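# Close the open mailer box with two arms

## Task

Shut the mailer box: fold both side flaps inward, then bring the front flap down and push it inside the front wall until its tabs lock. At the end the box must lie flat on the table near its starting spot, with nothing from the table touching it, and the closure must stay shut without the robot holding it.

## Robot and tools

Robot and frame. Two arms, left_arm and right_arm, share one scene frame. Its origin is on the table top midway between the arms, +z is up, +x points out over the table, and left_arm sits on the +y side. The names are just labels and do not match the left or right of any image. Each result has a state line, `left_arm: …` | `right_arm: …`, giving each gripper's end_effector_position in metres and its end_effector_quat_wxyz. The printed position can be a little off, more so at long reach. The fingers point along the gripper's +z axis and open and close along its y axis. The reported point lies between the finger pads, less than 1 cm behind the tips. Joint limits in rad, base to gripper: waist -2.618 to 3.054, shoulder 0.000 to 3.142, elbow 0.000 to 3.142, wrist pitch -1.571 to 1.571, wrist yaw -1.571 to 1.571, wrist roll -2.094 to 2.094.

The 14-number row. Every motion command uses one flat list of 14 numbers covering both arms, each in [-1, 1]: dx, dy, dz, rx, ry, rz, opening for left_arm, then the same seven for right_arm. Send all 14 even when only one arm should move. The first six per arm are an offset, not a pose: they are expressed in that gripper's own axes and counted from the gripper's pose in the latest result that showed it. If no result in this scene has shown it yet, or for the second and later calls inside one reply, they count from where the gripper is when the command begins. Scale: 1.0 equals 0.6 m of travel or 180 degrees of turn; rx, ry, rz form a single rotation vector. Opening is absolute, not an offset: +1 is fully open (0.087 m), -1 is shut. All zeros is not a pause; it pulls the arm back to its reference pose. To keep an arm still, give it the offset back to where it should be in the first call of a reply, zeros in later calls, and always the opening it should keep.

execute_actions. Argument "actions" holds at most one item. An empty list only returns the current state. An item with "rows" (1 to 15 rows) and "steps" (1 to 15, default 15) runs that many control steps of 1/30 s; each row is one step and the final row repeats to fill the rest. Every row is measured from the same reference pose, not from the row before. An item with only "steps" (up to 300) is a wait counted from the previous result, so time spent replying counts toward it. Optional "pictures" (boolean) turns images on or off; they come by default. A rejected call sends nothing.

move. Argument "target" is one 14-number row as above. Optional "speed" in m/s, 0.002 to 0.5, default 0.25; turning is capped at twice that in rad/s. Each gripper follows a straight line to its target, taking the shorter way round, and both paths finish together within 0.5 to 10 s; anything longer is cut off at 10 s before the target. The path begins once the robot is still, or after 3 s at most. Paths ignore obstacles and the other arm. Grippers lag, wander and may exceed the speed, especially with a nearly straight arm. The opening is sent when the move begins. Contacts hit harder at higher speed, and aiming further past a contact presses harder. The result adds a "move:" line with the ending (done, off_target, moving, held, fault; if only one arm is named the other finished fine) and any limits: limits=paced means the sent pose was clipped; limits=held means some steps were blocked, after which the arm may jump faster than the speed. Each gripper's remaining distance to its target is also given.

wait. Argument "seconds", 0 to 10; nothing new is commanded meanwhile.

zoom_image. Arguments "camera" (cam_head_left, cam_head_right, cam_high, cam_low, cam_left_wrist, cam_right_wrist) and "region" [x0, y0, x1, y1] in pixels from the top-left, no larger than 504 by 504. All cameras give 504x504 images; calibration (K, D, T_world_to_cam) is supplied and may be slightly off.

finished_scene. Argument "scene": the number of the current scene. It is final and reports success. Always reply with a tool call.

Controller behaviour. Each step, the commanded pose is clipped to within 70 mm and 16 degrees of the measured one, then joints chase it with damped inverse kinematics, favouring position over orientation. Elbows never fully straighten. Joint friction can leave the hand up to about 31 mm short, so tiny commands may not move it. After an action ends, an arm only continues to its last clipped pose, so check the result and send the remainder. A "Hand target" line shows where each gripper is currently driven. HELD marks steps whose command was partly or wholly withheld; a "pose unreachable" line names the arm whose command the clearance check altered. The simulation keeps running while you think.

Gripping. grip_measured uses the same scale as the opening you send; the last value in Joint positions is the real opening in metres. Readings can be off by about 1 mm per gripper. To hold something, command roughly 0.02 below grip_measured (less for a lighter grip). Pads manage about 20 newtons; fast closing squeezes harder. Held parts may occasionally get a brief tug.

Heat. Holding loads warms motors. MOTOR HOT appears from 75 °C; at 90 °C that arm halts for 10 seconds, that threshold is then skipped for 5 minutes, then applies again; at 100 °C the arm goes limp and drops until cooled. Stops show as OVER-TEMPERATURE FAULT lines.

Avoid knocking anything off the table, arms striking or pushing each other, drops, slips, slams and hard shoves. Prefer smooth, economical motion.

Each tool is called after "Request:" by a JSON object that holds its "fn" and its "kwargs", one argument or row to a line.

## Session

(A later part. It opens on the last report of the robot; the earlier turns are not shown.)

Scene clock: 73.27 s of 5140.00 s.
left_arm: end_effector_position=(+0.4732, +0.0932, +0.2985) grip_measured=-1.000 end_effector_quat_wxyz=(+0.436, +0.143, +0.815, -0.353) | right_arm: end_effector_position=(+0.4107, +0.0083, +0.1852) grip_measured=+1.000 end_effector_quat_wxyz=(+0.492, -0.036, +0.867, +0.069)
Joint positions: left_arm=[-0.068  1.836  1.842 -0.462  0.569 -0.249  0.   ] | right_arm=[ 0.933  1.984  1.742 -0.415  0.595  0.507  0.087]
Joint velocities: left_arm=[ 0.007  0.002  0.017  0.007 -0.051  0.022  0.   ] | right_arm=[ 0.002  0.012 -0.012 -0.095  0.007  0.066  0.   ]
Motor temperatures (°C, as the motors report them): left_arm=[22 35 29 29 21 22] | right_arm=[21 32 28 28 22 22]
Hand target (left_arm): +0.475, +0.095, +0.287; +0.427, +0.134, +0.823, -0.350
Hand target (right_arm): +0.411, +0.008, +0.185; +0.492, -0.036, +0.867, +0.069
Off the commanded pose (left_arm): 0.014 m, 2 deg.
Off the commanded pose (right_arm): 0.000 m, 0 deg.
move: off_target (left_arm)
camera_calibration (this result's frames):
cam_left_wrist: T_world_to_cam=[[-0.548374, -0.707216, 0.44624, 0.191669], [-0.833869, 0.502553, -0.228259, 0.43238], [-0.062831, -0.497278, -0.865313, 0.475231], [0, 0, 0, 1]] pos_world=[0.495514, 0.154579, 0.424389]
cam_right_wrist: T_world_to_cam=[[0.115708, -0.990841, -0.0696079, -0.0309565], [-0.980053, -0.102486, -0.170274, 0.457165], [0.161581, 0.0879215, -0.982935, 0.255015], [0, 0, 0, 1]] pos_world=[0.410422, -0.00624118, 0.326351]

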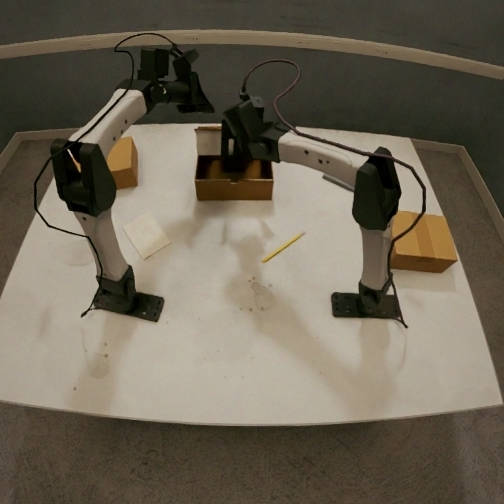

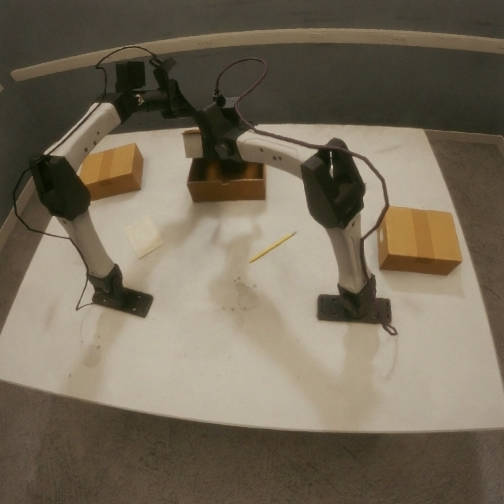

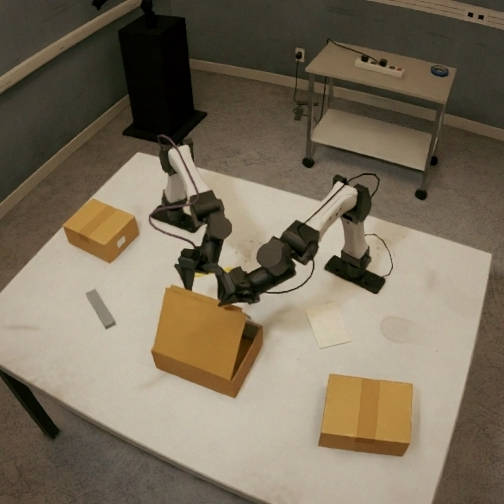

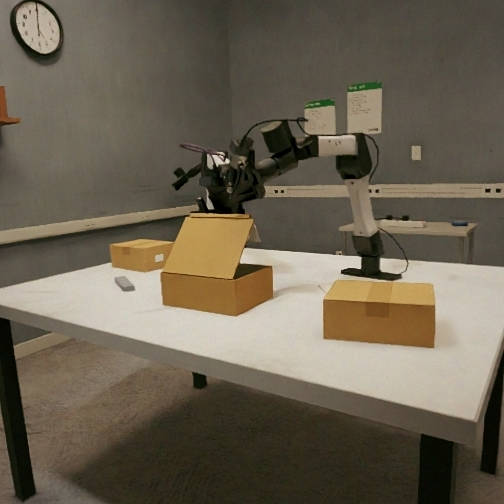

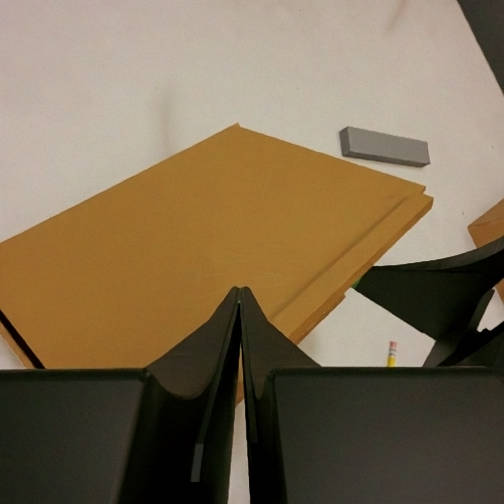

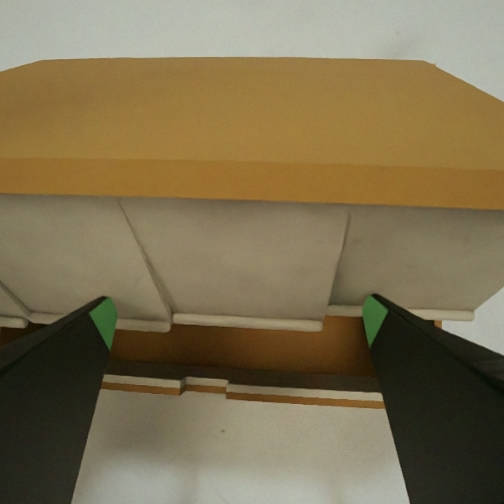

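Request:
{"fn": "move", "kwargs": {
  "target": [0.203,0.113,0.092,0,0,0,-1,0.113,0,-0.03,0,0,0,1],
  "speed": 0.08
}}

Scene clock: 77.93 s of 5140.00 s.
left_arm: end_effector_position=(+0.4750, +0.0930, +0.1661) grip_measured=-1.000 end_effector_quat_wxyz=(+0.450, +0.146, +0.807, -0.353) | right_arm: end_effector_position=(+0.3623, +0.0048, +0.1235) grip_measured=+1.000 end_effector_quat_wxyz=(+0.480, -0.046, +0.874, +0.054)
Joint positions: left_arm=[-0.068  1.841  1.294  0.126  0.567 -0.25   0.   ] | right_arm=[ 1.02   1.922  1.445 -0.263  0.66   0.57   0.087]
Joint velocities: left_arm=[ 0.022 -0.012 -0.027  0.066  0.037 -0.051  0.   ] | right_arm=[-0.007 -0.012  0.007  0.037  0.007  0.007  0.   ]
Motor temperatures (°C, as the motors report them): left_arm=[22 35 29 30 21 22] | right_arm=[21 33 28 28 22 22]
Hand target (left_arm): +0.472, +0.093, +0.149; +0.436, +0.143, +0.815, -0.353
Hand target (right_arm): +0.361, +0.007, +0.136; +0.492, -0.035, +0.867, +0.069
Off the commanded pose (left_arm): 0.018 m, 2 deg.
Off the commanded pose (right_arm): 0.013 m, 3 deg.
move: off_target (left_arm, right_arm)
camera_calibration (this result's frames):
cam_left_wrist: T_world_to_cam=[[-0.560685, -0.705184, 0.433991, 0.259312], [-0.827342, 0.49845, -0.258946, 0.406124], [-0.0337179, -0.504246, -0.862902, 0.34715], [0, 0, 0, 1]] pos_world=[0.493101, 0.155479, 0.292181]
cam_right_wrist: T_world_to_cam=[[0.118506, -0.99238, -0.0337283, -0.0385945], [-0.98362, -0.112678, -0.140699, 0.396528], [0.135827, 0.0498495, -0.989478, 0.212801], [0, 0, 0, 1]] pos_world=[0.365702, -0.00422844, 0.265051]

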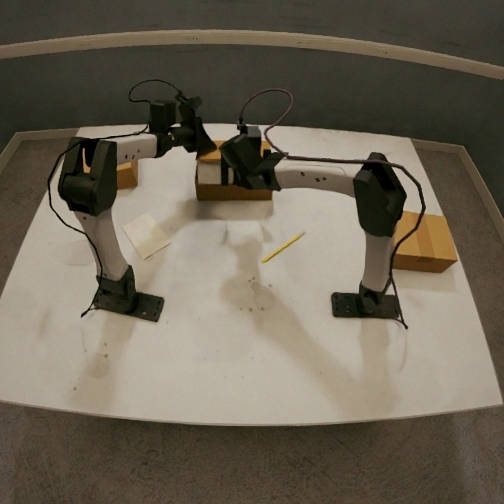

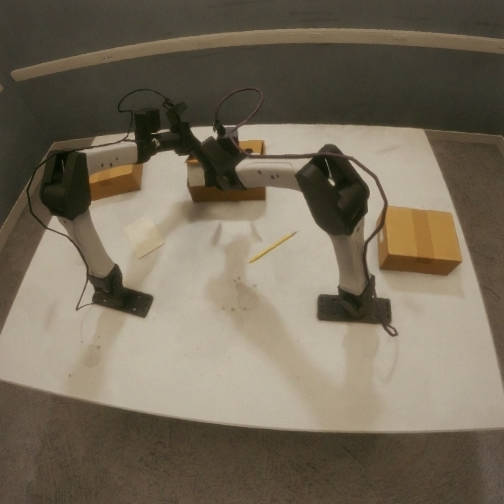

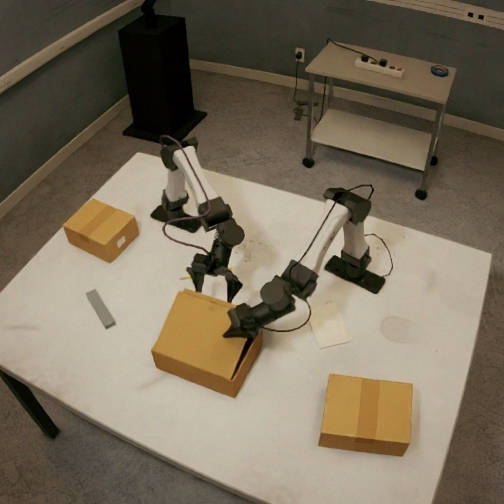

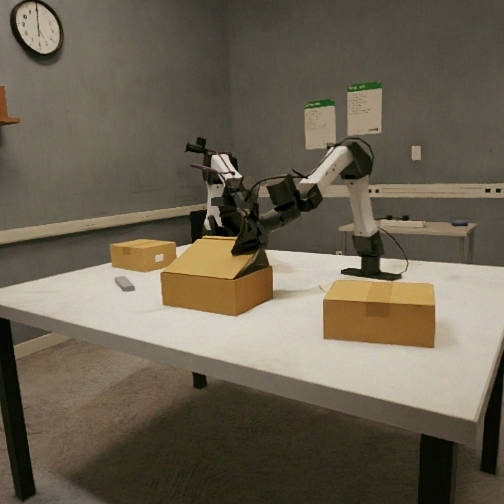

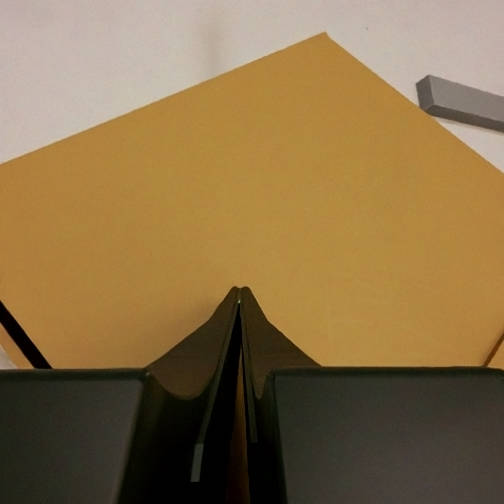

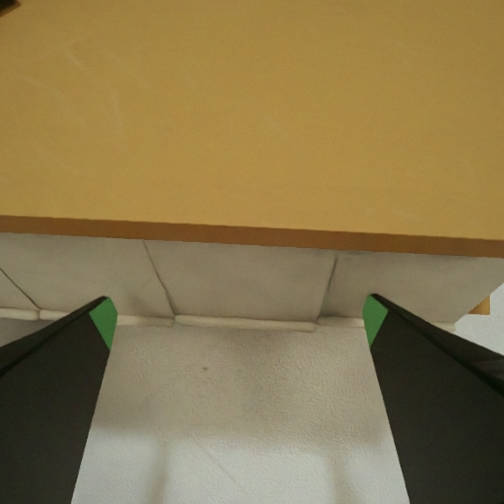

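Request:
{"fn": "move", "kwargs": {
  "target": [-0.055,-0.03,-0.024,0,0,0,-1,0,0.05,-0.02,0,0,0,1],
  "speed": 0.1
}}

Request:
{"fn": "move", "kwargs": {
  "target": [0,0,0,0,0,0,-1,-0.055,-0.013,0.08,0,0,0,1],
  "speed": 0.06
}}

Scene clock: 81.67 s of 5140.00 s.
left_arm: end_effector_position=(+0.4762, +0.0927, +0.2076) grip_measured=-1.000 end_effector_quat_wxyz=(+0.459, +0.149, +0.801, -0.354) | right_arm: end_effector_position=(+0.3476, +0.0294, +0.1308) grip_measured=+1.000 end_effector_quat_wxyz=(+0.479, -0.050, +0.874, +0.055)
Joint positions: left_arm=[-0.068  1.803  1.398  0.004  0.567 -0.25   0.   ] | right_arm=[ 1.079  1.967  1.544 -0.348  0.697  0.615  0.087]
Joint velocities: left_arm=[ 0.002 -0.027  0.027 -0.095 -0.051  0.007  0.   ] | right_arm=[-0.017 -0.012  0.002 -0.037  0.037 -0.007  0.   ]
Motor temperatures (°C, as the motors report them): left_arm=[22 36 29 30 21 22] | right_arm=[21 33 28 28 22 22]
Hand target (left_arm): +0.475, +0.093, +0.206; +0.450, +0.146, +0.807, -0.354
Hand target (right_arm): +0.349, +0.033, +0.132; +0.480, -0.047, +0.874, +0.054
Off the commanded pose (left_arm): 0.002 m, 1 deg.
Off the commanded pose (right_arm): 0.004 m, 1 deg.
move: done
camera_calibration (this result's frames):
cam_left_wrist: T_world_to_cam=[[-0.569458, -0.703079, 0.425908, 0.247413], [-0.821862, 0.497135, -0.278207, 0.419479], [-0.0161323, -0.508465, -0.860931, 0.37447], [0, 0, 0, 1]] pos_world=[0.491687, 0.155818, 0.33372]
cam_right_wrist: T_world_to_cam=[[0.127221, -0.991341, -0.0325363, -0.0154027], [-0.982773, -0.121552, -0.139222, 0.385628], [0.134062, 0.0496877, -0.989727, 0.221479], [0, 0, 0, 1]] pos_world=[0.351252, 0.0205996, 0.272391]

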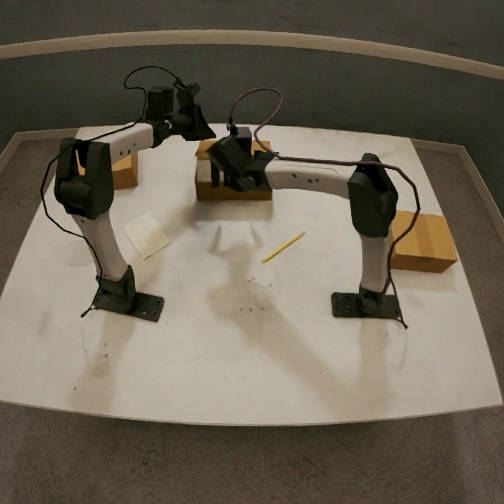

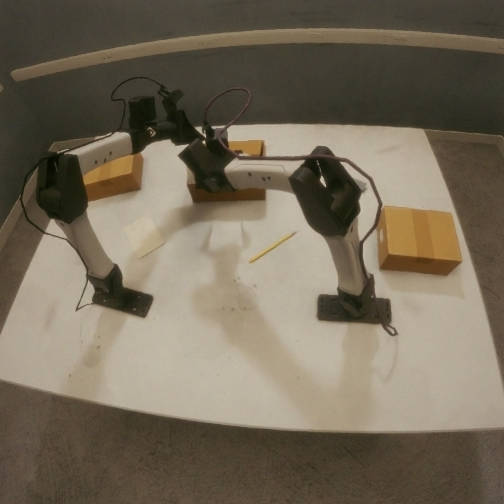

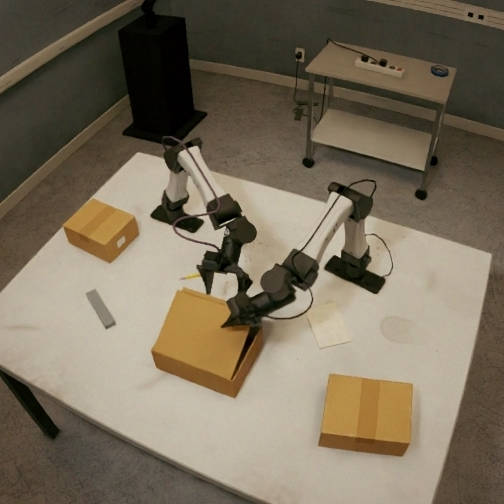

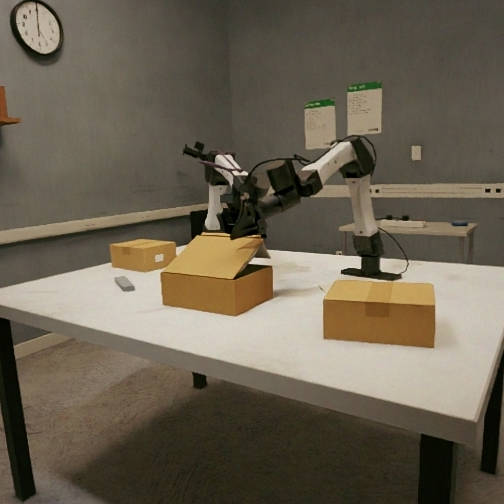

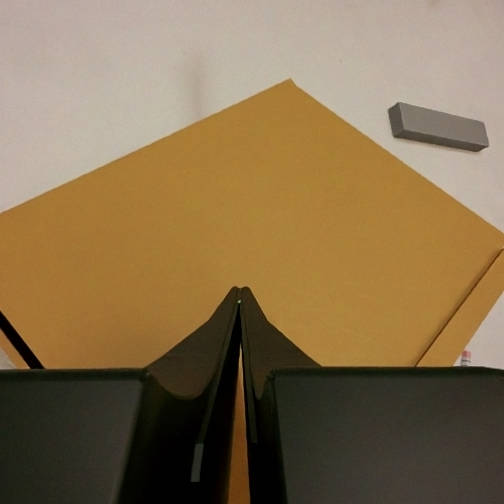

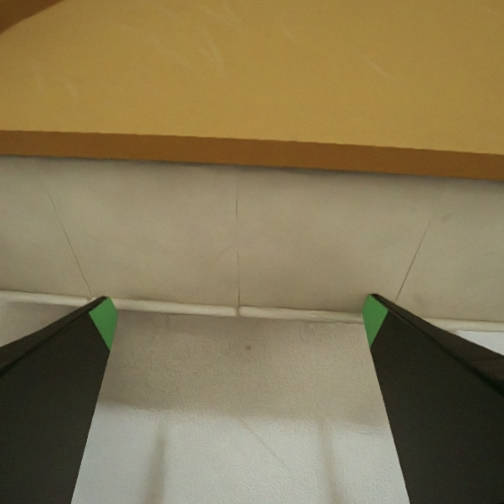

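Scene clock: 82.97 s of 5140.00 s.
left_arm: end_effector_position=(+0.4762, +0.0927, +0.2076) grip_measured=-1.000 end_effector_quat_wxyz=(+0.459, +0.149, +0.801, -0.354) | right_arm: end_effector_position=(+0.3983, +0.0270, +0.1321) grip_measured=+1.000 end_effector_quat_wxyz=(+0.477, -0.050, +0.876, +0.053)
Joint positions: left_arm=[-0.068  1.803  1.398  0.004  0.567 -0.25   0.   ] | right_arm=[ 0.979  2.065  1.686 -0.348  0.624  0.533  0.087]
Joint velocities: left_arm=[ 0.007 -0.007  0.007 -0.081 -0.022 -0.022  0.   ] | right_arm=[-0.002 -0.007 -0.002  0.022  0.037 -0.051  0.   ]
Motor temperatures (°C, as the motors report them): left_arm=[22 36 30 30 21 22] | right_arm=[21 33 28 28 22 22]
Hand target (left_arm): +0.476, +0.093, +0.208; +0.459, +0.149, +0.801, -0.354
Hand target (right_arm): +0.406, +0.029, +0.133; +0.480, -0.050, +0.874, +0.056
Off the commanded pose (left_arm): 0.000 m, 0 deg.
Off the commanded pose (right_arm): 0.009 m, 0 deg.
move: done
camera_calibration (this result's frames):
cam_left_wrist: T_world_to_cam=[[-0.569458, -0.703079, 0.425908, 0.247413], [-0.821862, 0.497135, -0.278207, 0.419479], [-0.0161323, -0.508465, -0.860931, 0.37447], [0, 0, 0, 1]] pos_world=[0.491687, 0.155818, 0.33372]
cam_right_wrist: T_world_to_cam=[[0.124352, -0.991813, -0.0290547, -0.0234843], [-0.983868, -0.119455, -0.133173, 0.43493], [0.128612, 0.0451463, -0.990667, 0.218499], [0, 0, 0, 1]] pos_world=[0.402733, 0.0187982, 0.273698]

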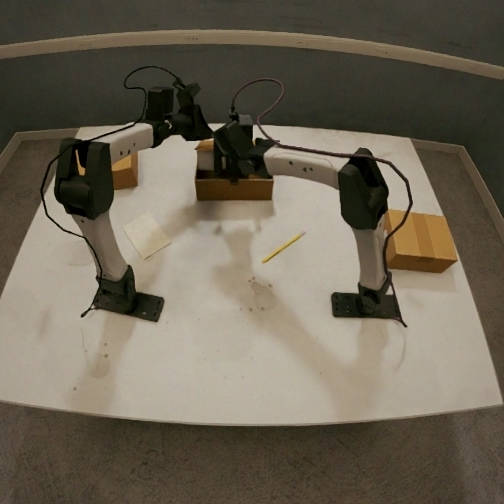

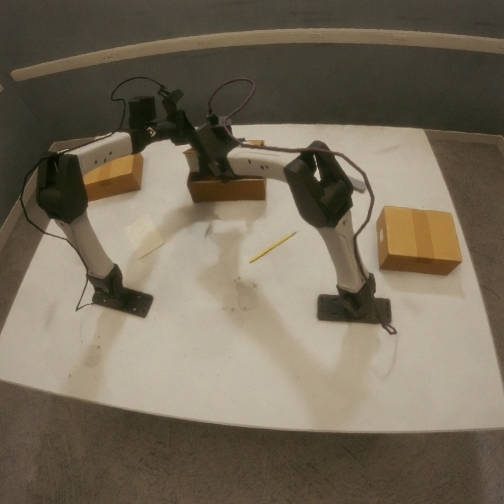

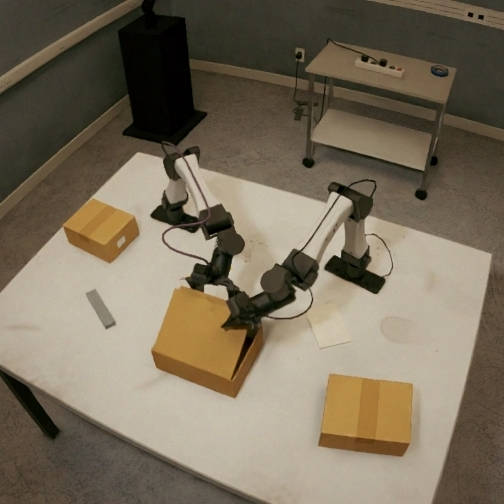

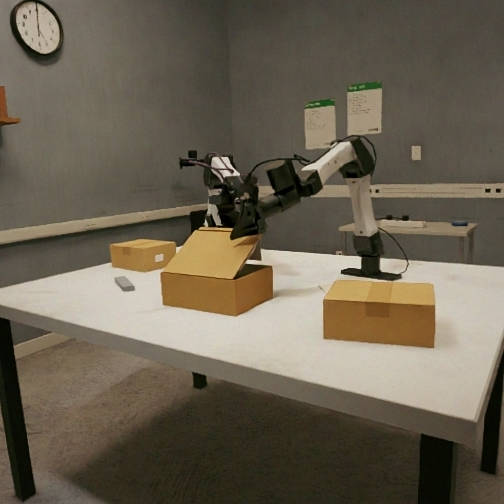

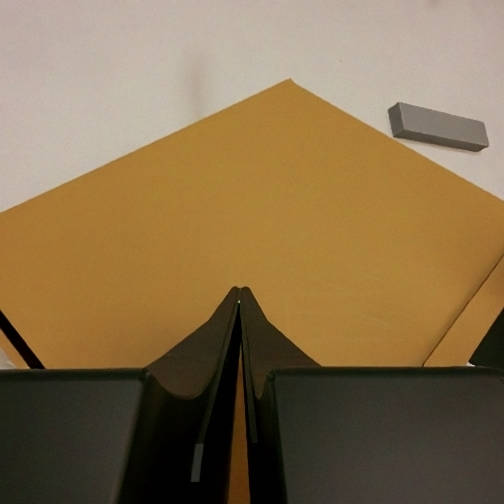

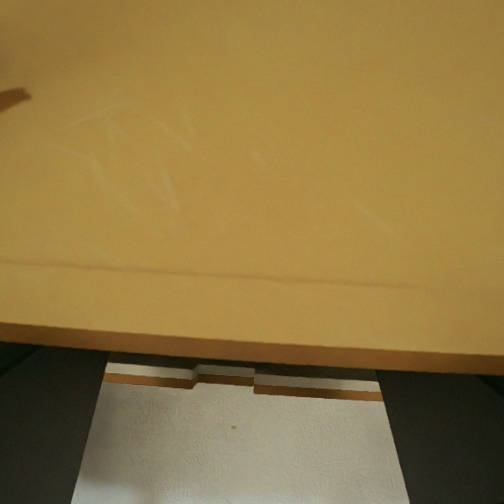

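Request:
{"fn": "move", "kwargs": {
  "target": [0.091,0.047,0.036,0,0,0,-1,0.035,0,0.022,0,0,0,1],
  "speed": 0.06
}}

Request:
{"fn": "zoom_image", "kwargs": {
  "camera": "cam_head_right",
  "region": [150, 100, 310, 220]
}}

Scene clock: 86.33 s of 5140.00 s.
left_arm: end_effector_position=(+0.4816, +0.0914, +0.1721) grip_measured=-1.000 end_effector_quat_wxyz=(+0.487, +0.157, +0.782, -0.355) | right_arm: end_effector_position=(+0.3927, +0.0246, +0.1158) grip_measured=+1.000 end_effector_quat_wxyz=(+0.472, -0.055, +0.879, +0.048)
Joint positions: left_arm=[-0.068  1.841  1.247  0.264  0.567 -0.25   0.   ] | right_arm=[ 0.986  2.065  1.631 -0.312  0.626  0.534  0.087]
Joint velocities: left_arm=[ 0.012  0.007 -0.032  0.022 -0.037 -0.037  0.   ] | right_arm=[-0.002 -0.002 -0.002  0.007  0.051 -0.022  0.   ]
Motor temperatures (°C, as the motors report them): left_arm=[22 36 30 30 21 22] | right_arm=[21 33 28 28 22 22]
Hand target (left_arm): +0.475, +0.092, +0.143; +0.459, +0.149, +0.801, -0.354
Hand target (right_arm): +0.398, +0.028, +0.108; +0.477, -0.050, +0.876, +0.052
Off the commanded pose (left_arm): 0.030 m, 4 deg.
Off the commanded pose (right_arm): 0.011 m, 1 deg.
move: off_target (left_arm, right_arm)
camera_calibration (this result's frames):
cam_left_wrist: T_world_to_cam=[[-0.597718, -0.696299, 0.397368, 0.282619], [-0.800571, 0.492026, -0.342047, 0.415931], [0.0426512, -0.522569, -0.85153, 0.31469], [0, 0, 0, 1]] pos_world=[0.488487, 0.156586, 0.297932]
cam_right_wrist: T_world_to_cam=[[0.128224, -0.991615, -0.0160814, -0.0286248], [-0.984689, -0.125364, -0.121125, 0.426072], [0.118094, 0.0313663, -0.992507, 0.207866], [0, 0, 0, 1]] pos_world=[0.398671, 0.0185093, 0.257456]

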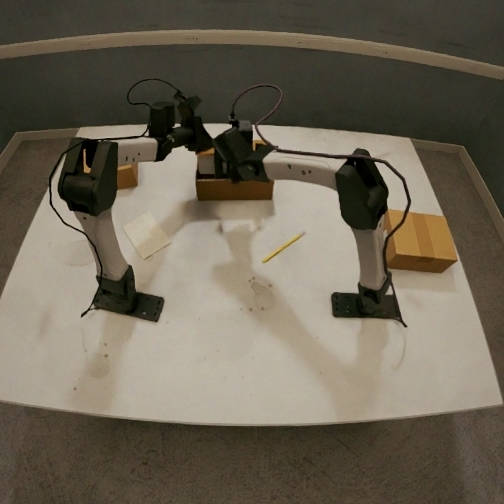

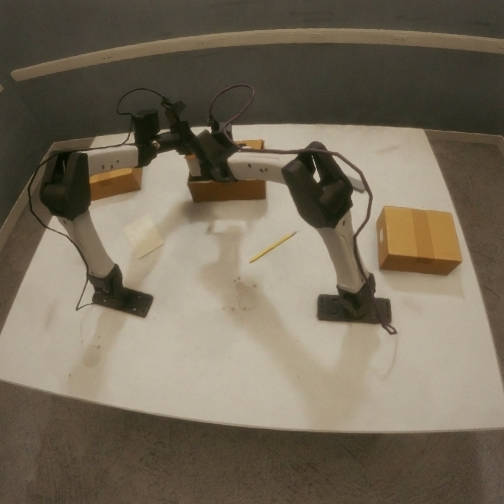

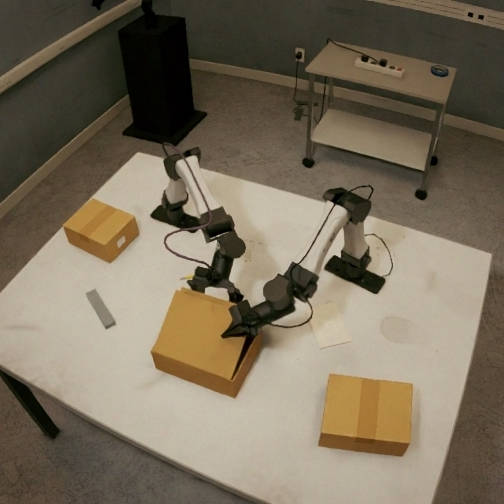

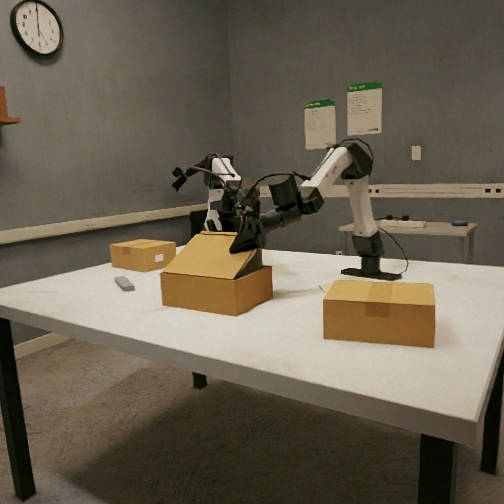

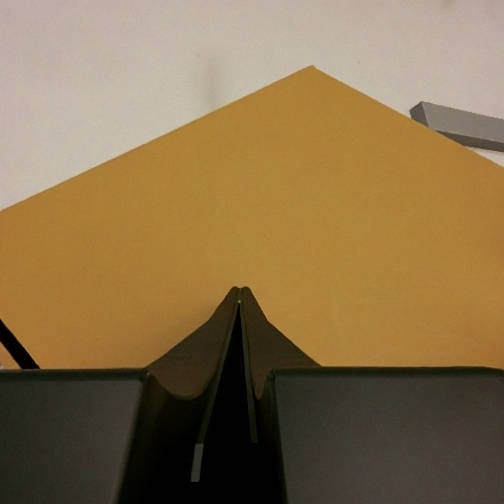

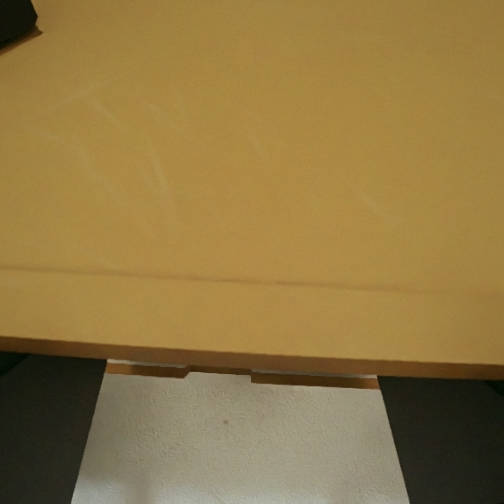

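Region (150, 100, 310, 220) of cam_head_right's 504x504 image, scaled by 3.150, with more detail than that image has; it fills the top 378 rows of this view, and the rest is white.

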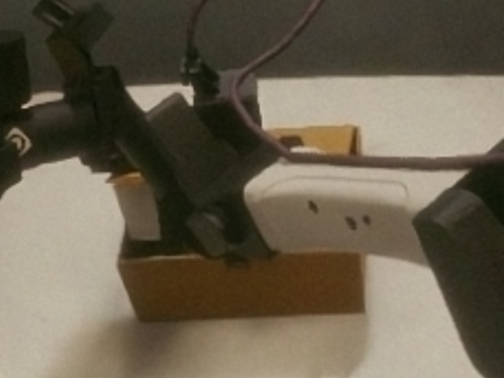

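Request:
{"fn": "move", "kwargs": {
  "target": [0.058,0.028,0.02,0,0,0,-1,0.022,0,-0.035,0,0,0,1],
  "speed": 0.03
}}

Request:
{"fn": "zoom_image", "kwargs": {
  "camera": "cam_head_right",
  "region": [150, 100, 310, 220]
}}

Scene clock: 90.07 s of 5140.00 s.
left_arm: end_effector_position=(+0.4868, +0.0902, +0.1537) grip_measured=-1.000 end_effector_quat_wxyz=(+0.505, +0.162, +0.769, -0.356) | right_arm: end_effector_position=(+0.3727, +0.0224, +0.1081) grip_measured=+1.000 end_effector_quat_wxyz=(+0.466, -0.060, +0.882, +0.042)
Joint positions: left_arm=[-0.068  1.884  1.185  0.416  0.567 -0.25   0.   ] | right_arm=[ 1.019  2.032  1.565 -0.313  0.647  0.56   0.087]
Joint velocities: left_arm=[-0.002 -0.022 -0.002 -0.037  0.051 -0.037  0.   ] | right_arm=[-0.017 -0.007 -0.007 -0.022  0.066 -0.066  0.   ]
Motor temperatures (°C, as the motors report them): left_arm=[22 36 30 30 21 22] | right_arm=[21 34 28 28 22 22]
Hand target (left_arm): +0.482, +0.091, +0.132; +0.487, +0.157, +0.782, -0.355
Hand target (right_arm): +0.368, +0.021, +0.116; +0.472, -0.055, +0.879, +0.048
Off the commanded pose (left_arm): 0.022 m, 3 deg.
Off the commanded pose (right_arm): 0.010 m, 1 deg.
move: off_target (left_arm)
camera_calibration (this result's frames):
cam_left_wrist: T_world_to_cam=[[-0.615254, -0.692091, 0.377455, 0.303387], [-0.784156, 0.488088, -0.383234, 0.413059], [0.0810018, -0.53177, -0.843006, 0.27897], [0, 0, 0, 1]] pos_world=[0.487966, 0.156711, 0.278957]
cam_right_wrist: T_world_to_cam=[[0.131902, -0.99126, -0.00223967, -0.0312692], [-0.985497, -0.130891, -0.107994, 0.404214], [0.106757, 0.0164519, -0.994149, 0.207307], [0, 0, 0, 1]] pos_world=[0.380345, 0.0185014, 0.249677]

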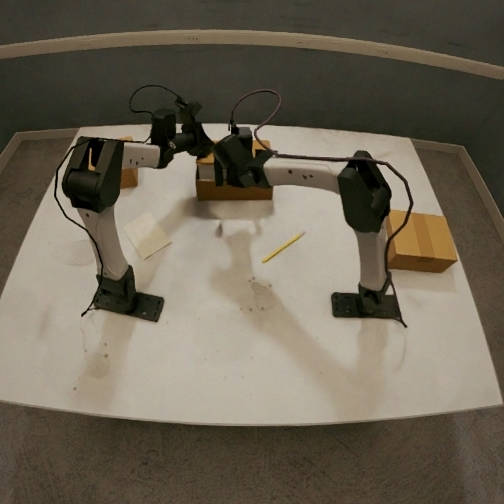

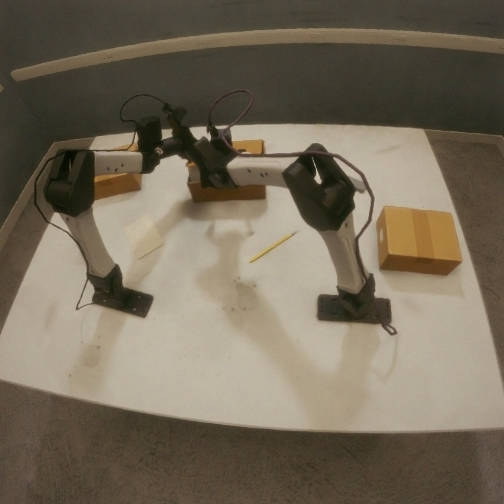

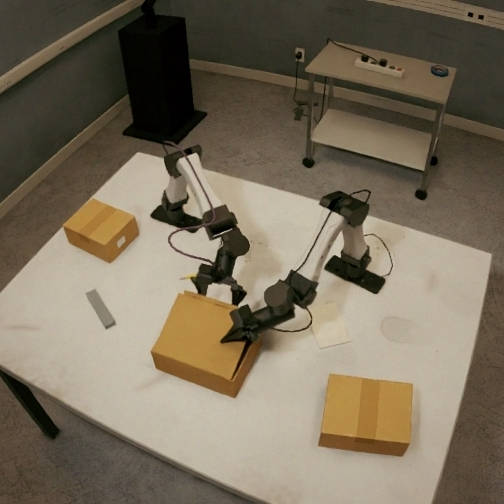

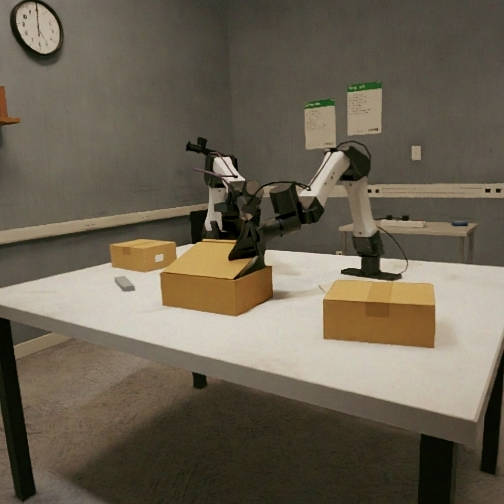

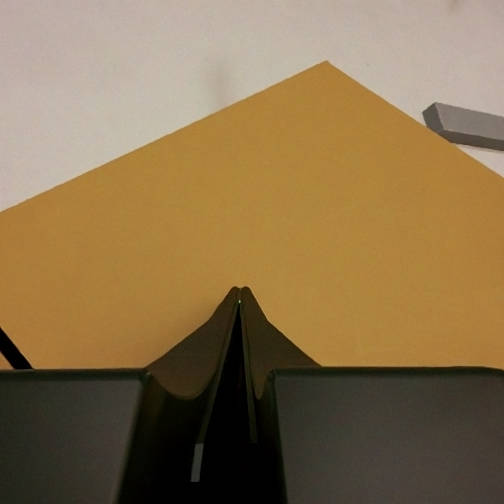

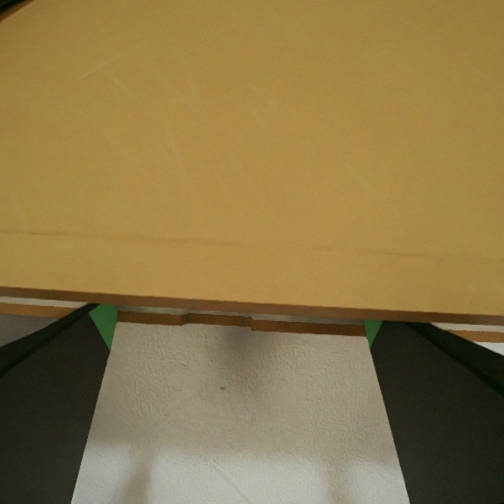

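Region (150, 100, 310, 220) of cam_head_right's 504x504 image, scaled by 3.150, with more detail than that image has; it fills the top 378 rows of this view, and the rest is white.

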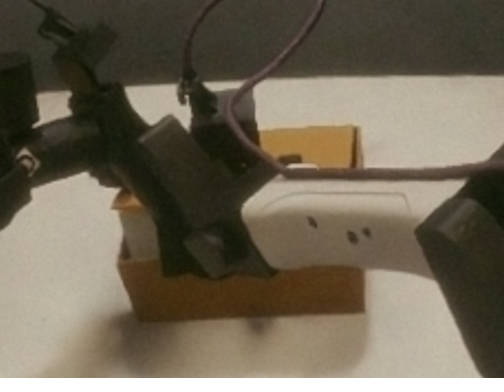

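Flap is inside. Withdraw the right hand, keep pressing.

Request:
{"fn": "move", "kwargs": {
  "target": [0.075,0.034,0.02,0,0,0,-1,0.0,0,-0.1,0,0,0,1],
  "speed": 0.05
}}

Request:
{"fn": "move", "kwargs": {
  "target": [0.03,0.013,0.008,0,0,0,-1,-0.09,-0.03,0.09,0,0,0,1],
  "speed": 0.1
}}

Scene clock: 93.33 s of 5140.00 s.
left_arm: end_effector_position=(+0.4921, +0.0885, +0.1260) grip_measured=-1.000 end_effector_quat_wxyz=(+0.524, +0.169, +0.754, -0.357) | right_arm: end_effector_position=(+0.3291, +0.0200, +0.1376) grip_measured=+1.000 end_effector_quat_wxyz=(+0.466, -0.062, +0.881, +0.044)
Joint positions: left_arm=[-0.068  1.961  1.122  0.606  0.57  -0.25   0.   ] | right_arm=[ 1.102  1.92   1.533 -0.437  0.7    0.631  0.087]
Joint velocities: left_arm=[-0.032  0.012  0.002  0.022  0.022  0.11   0.   ] | right_arm=[ 0.012 -0.002 -0.022 -0.007  0.066  0.022  0.   ]
Motor temperatures (°C, as the motors report them): left_arm=[22 35 30 30 21 22] | right_arm=[21 34 28 28 22 22]
Hand target (left_arm): +0.487, +0.091, +0.103; +0.506, +0.162, +0.769, -0.356
Hand target (right_arm): +0.324, +0.015, +0.141; +0.467, -0.060, +0.881, +0.042
Off the commanded pose (left_arm): 0.024 m, 3 deg.
Off the commanded pose (right_arm): 0.009 m, 0 deg.
move: off_target (left_arm)
camera_calibration (this result's frames):
cam_left_wrist: T_world_to_cam=[[-0.635039, -0.685693, 0.35574, 0.327807], [-0.76311, 0.485341, -0.426741, 0.40287], [0.119958, -0.542465, -0.831469, 0.234658], [0, 0, 0, 1]] pos_world=[0.487455, 0.15654, 0.250418]
cam_right_wrist: T_world_to_cam=[[0.137932, -0.990437, -0.00311747, -0.0297489], [-0.984636, -0.136783, -0.108545, 0.363927], [0.107081, 0.0180415, -0.994087, 0.241176], [0, 0, 0, 1]] pos_world=[0.336613, 0.0159632, 0.27916]

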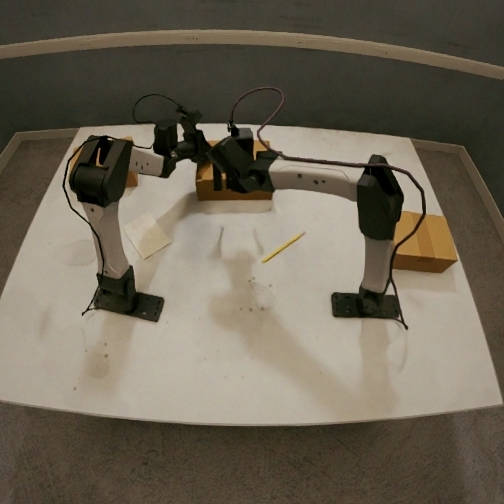

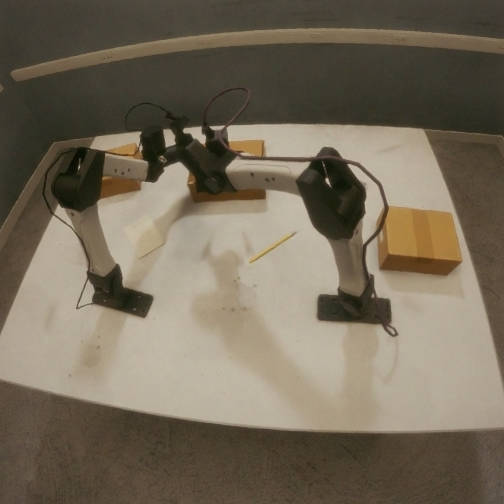

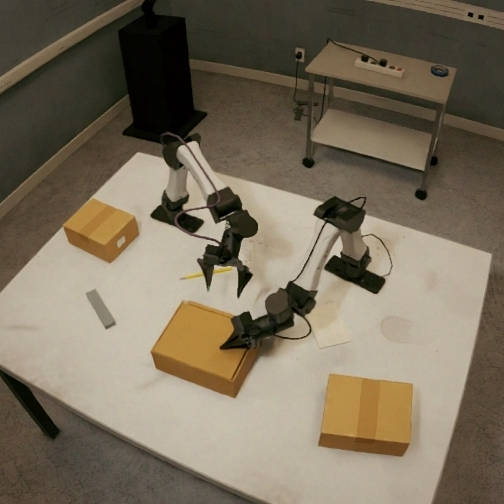

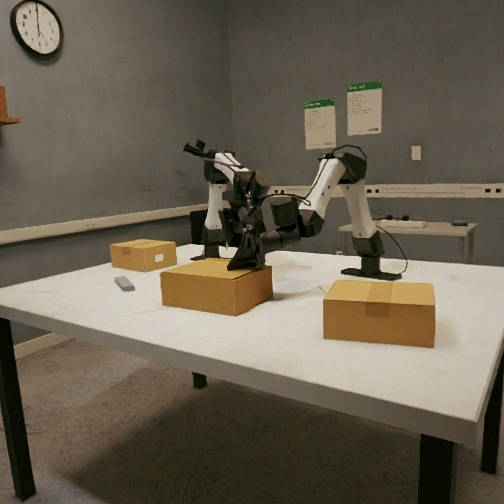

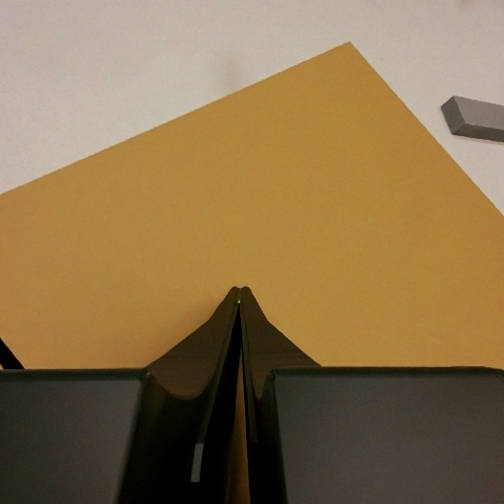

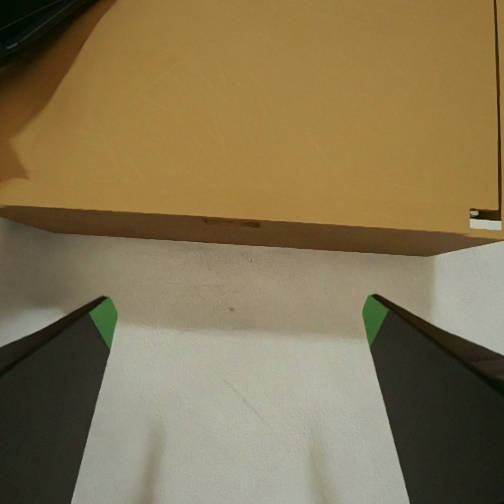

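Scene clock: 94.47 s of 5140.00 s.
left_arm: end_effector_position=(+0.4981, +0.0870, +0.1273) grip_measured=-1.000 end_effector_quat_wxyz=(+0.541, +0.174, +0.741, -0.358) | right_arm: end_effector_position=(+0.4026, +0.0090, +0.1513) grip_measured=+1.000 end_effector_quat_wxyz=(+0.467, -0.057, +0.881, +0.043)
Joint positions: left_arm=[-0.068  1.986  1.122  0.675  0.57  -0.25   0.   ] | right_arm=[ 0.947  2.027  1.722 -0.437  0.597  0.504  0.087]
Joint velocities: left_arm=[-0.002  0.002  0.002  0.022 -0.037  0.007  0.   ] | right_arm=[-0.017 -0.012  0.007  0.022 -0.037  0.022  0.   ]
Motor temperatures (°C, as the motors report them): left_arm=[22 35 30 31 21 22] | right_arm=[21 34 29 28 22 22]
Hand target (left_arm): +0.492, +0.088, +0.106; +0.524, +0.169, +0.754, -0.357
Hand target (right_arm): +0.405, +0.013, +0.152; +0.467, -0.062, +0.881, +0.045
Off the commanded pose (left_arm): 0.022 m, 3 deg.
Off the commanded pose (right_arm): 0.005 m, 1 deg.
move: off_target (left_arm)
camera_calibration (this result's frames):
cam_left_wrist: T_world_to_cam=[[-0.650031, -0.681889, 0.335391, 0.33985], [-0.743938, 0.481029, -0.46386, 0.404185], [0.154968, -0.551034, -0.819968, 0.216005], [0, 0, 0, 1]] pos_world=[0.488128, 0.156341, 0.25062]
cam_right_wrist: T_world_to_cam=[[0.126699, -0.991919, -0.00661126, -0.0456026], [-0.985956, -0.125201, -0.11052, 0.437049], [0.108799, 0.0205212, -0.993852, 0.246417], [0, 0, 0, 1]] pos_world=[0.40988, 0.00442825, 0.292903]

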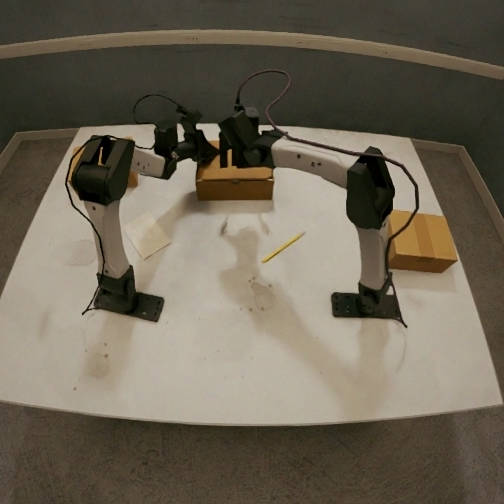

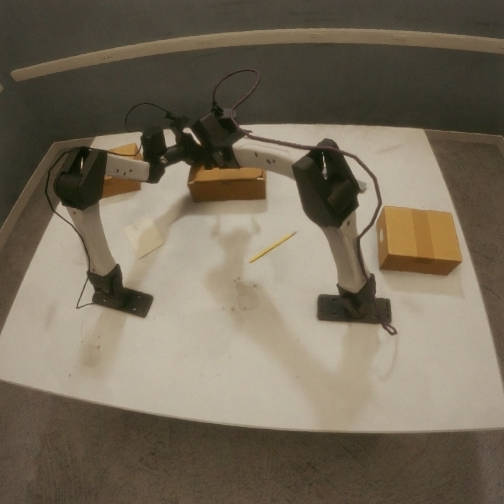

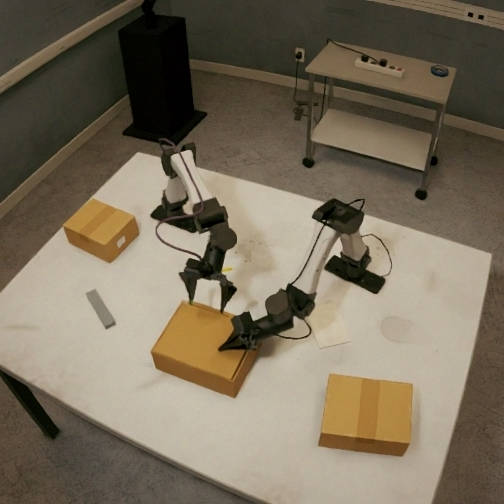

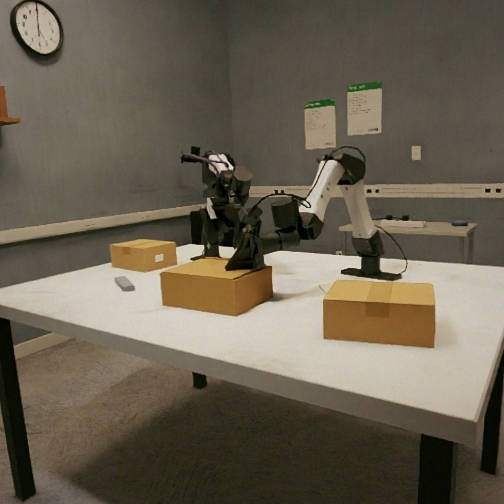

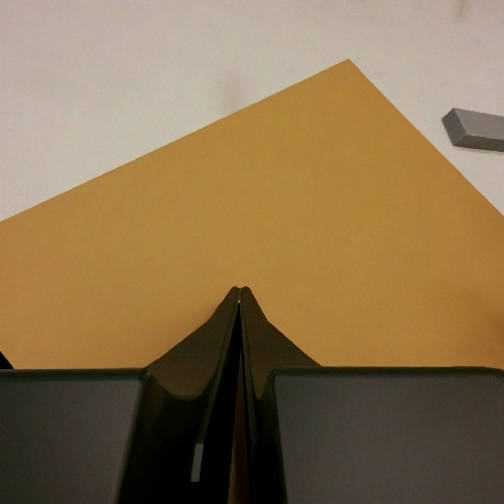

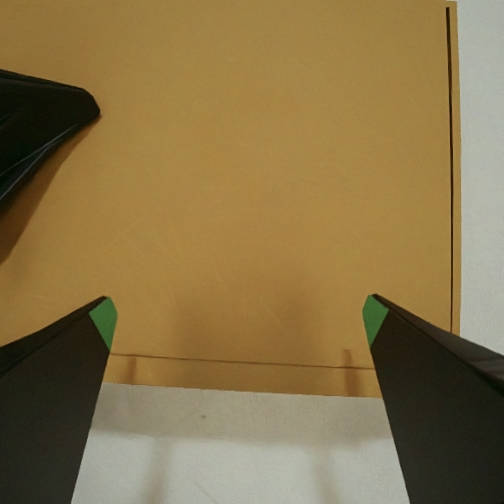

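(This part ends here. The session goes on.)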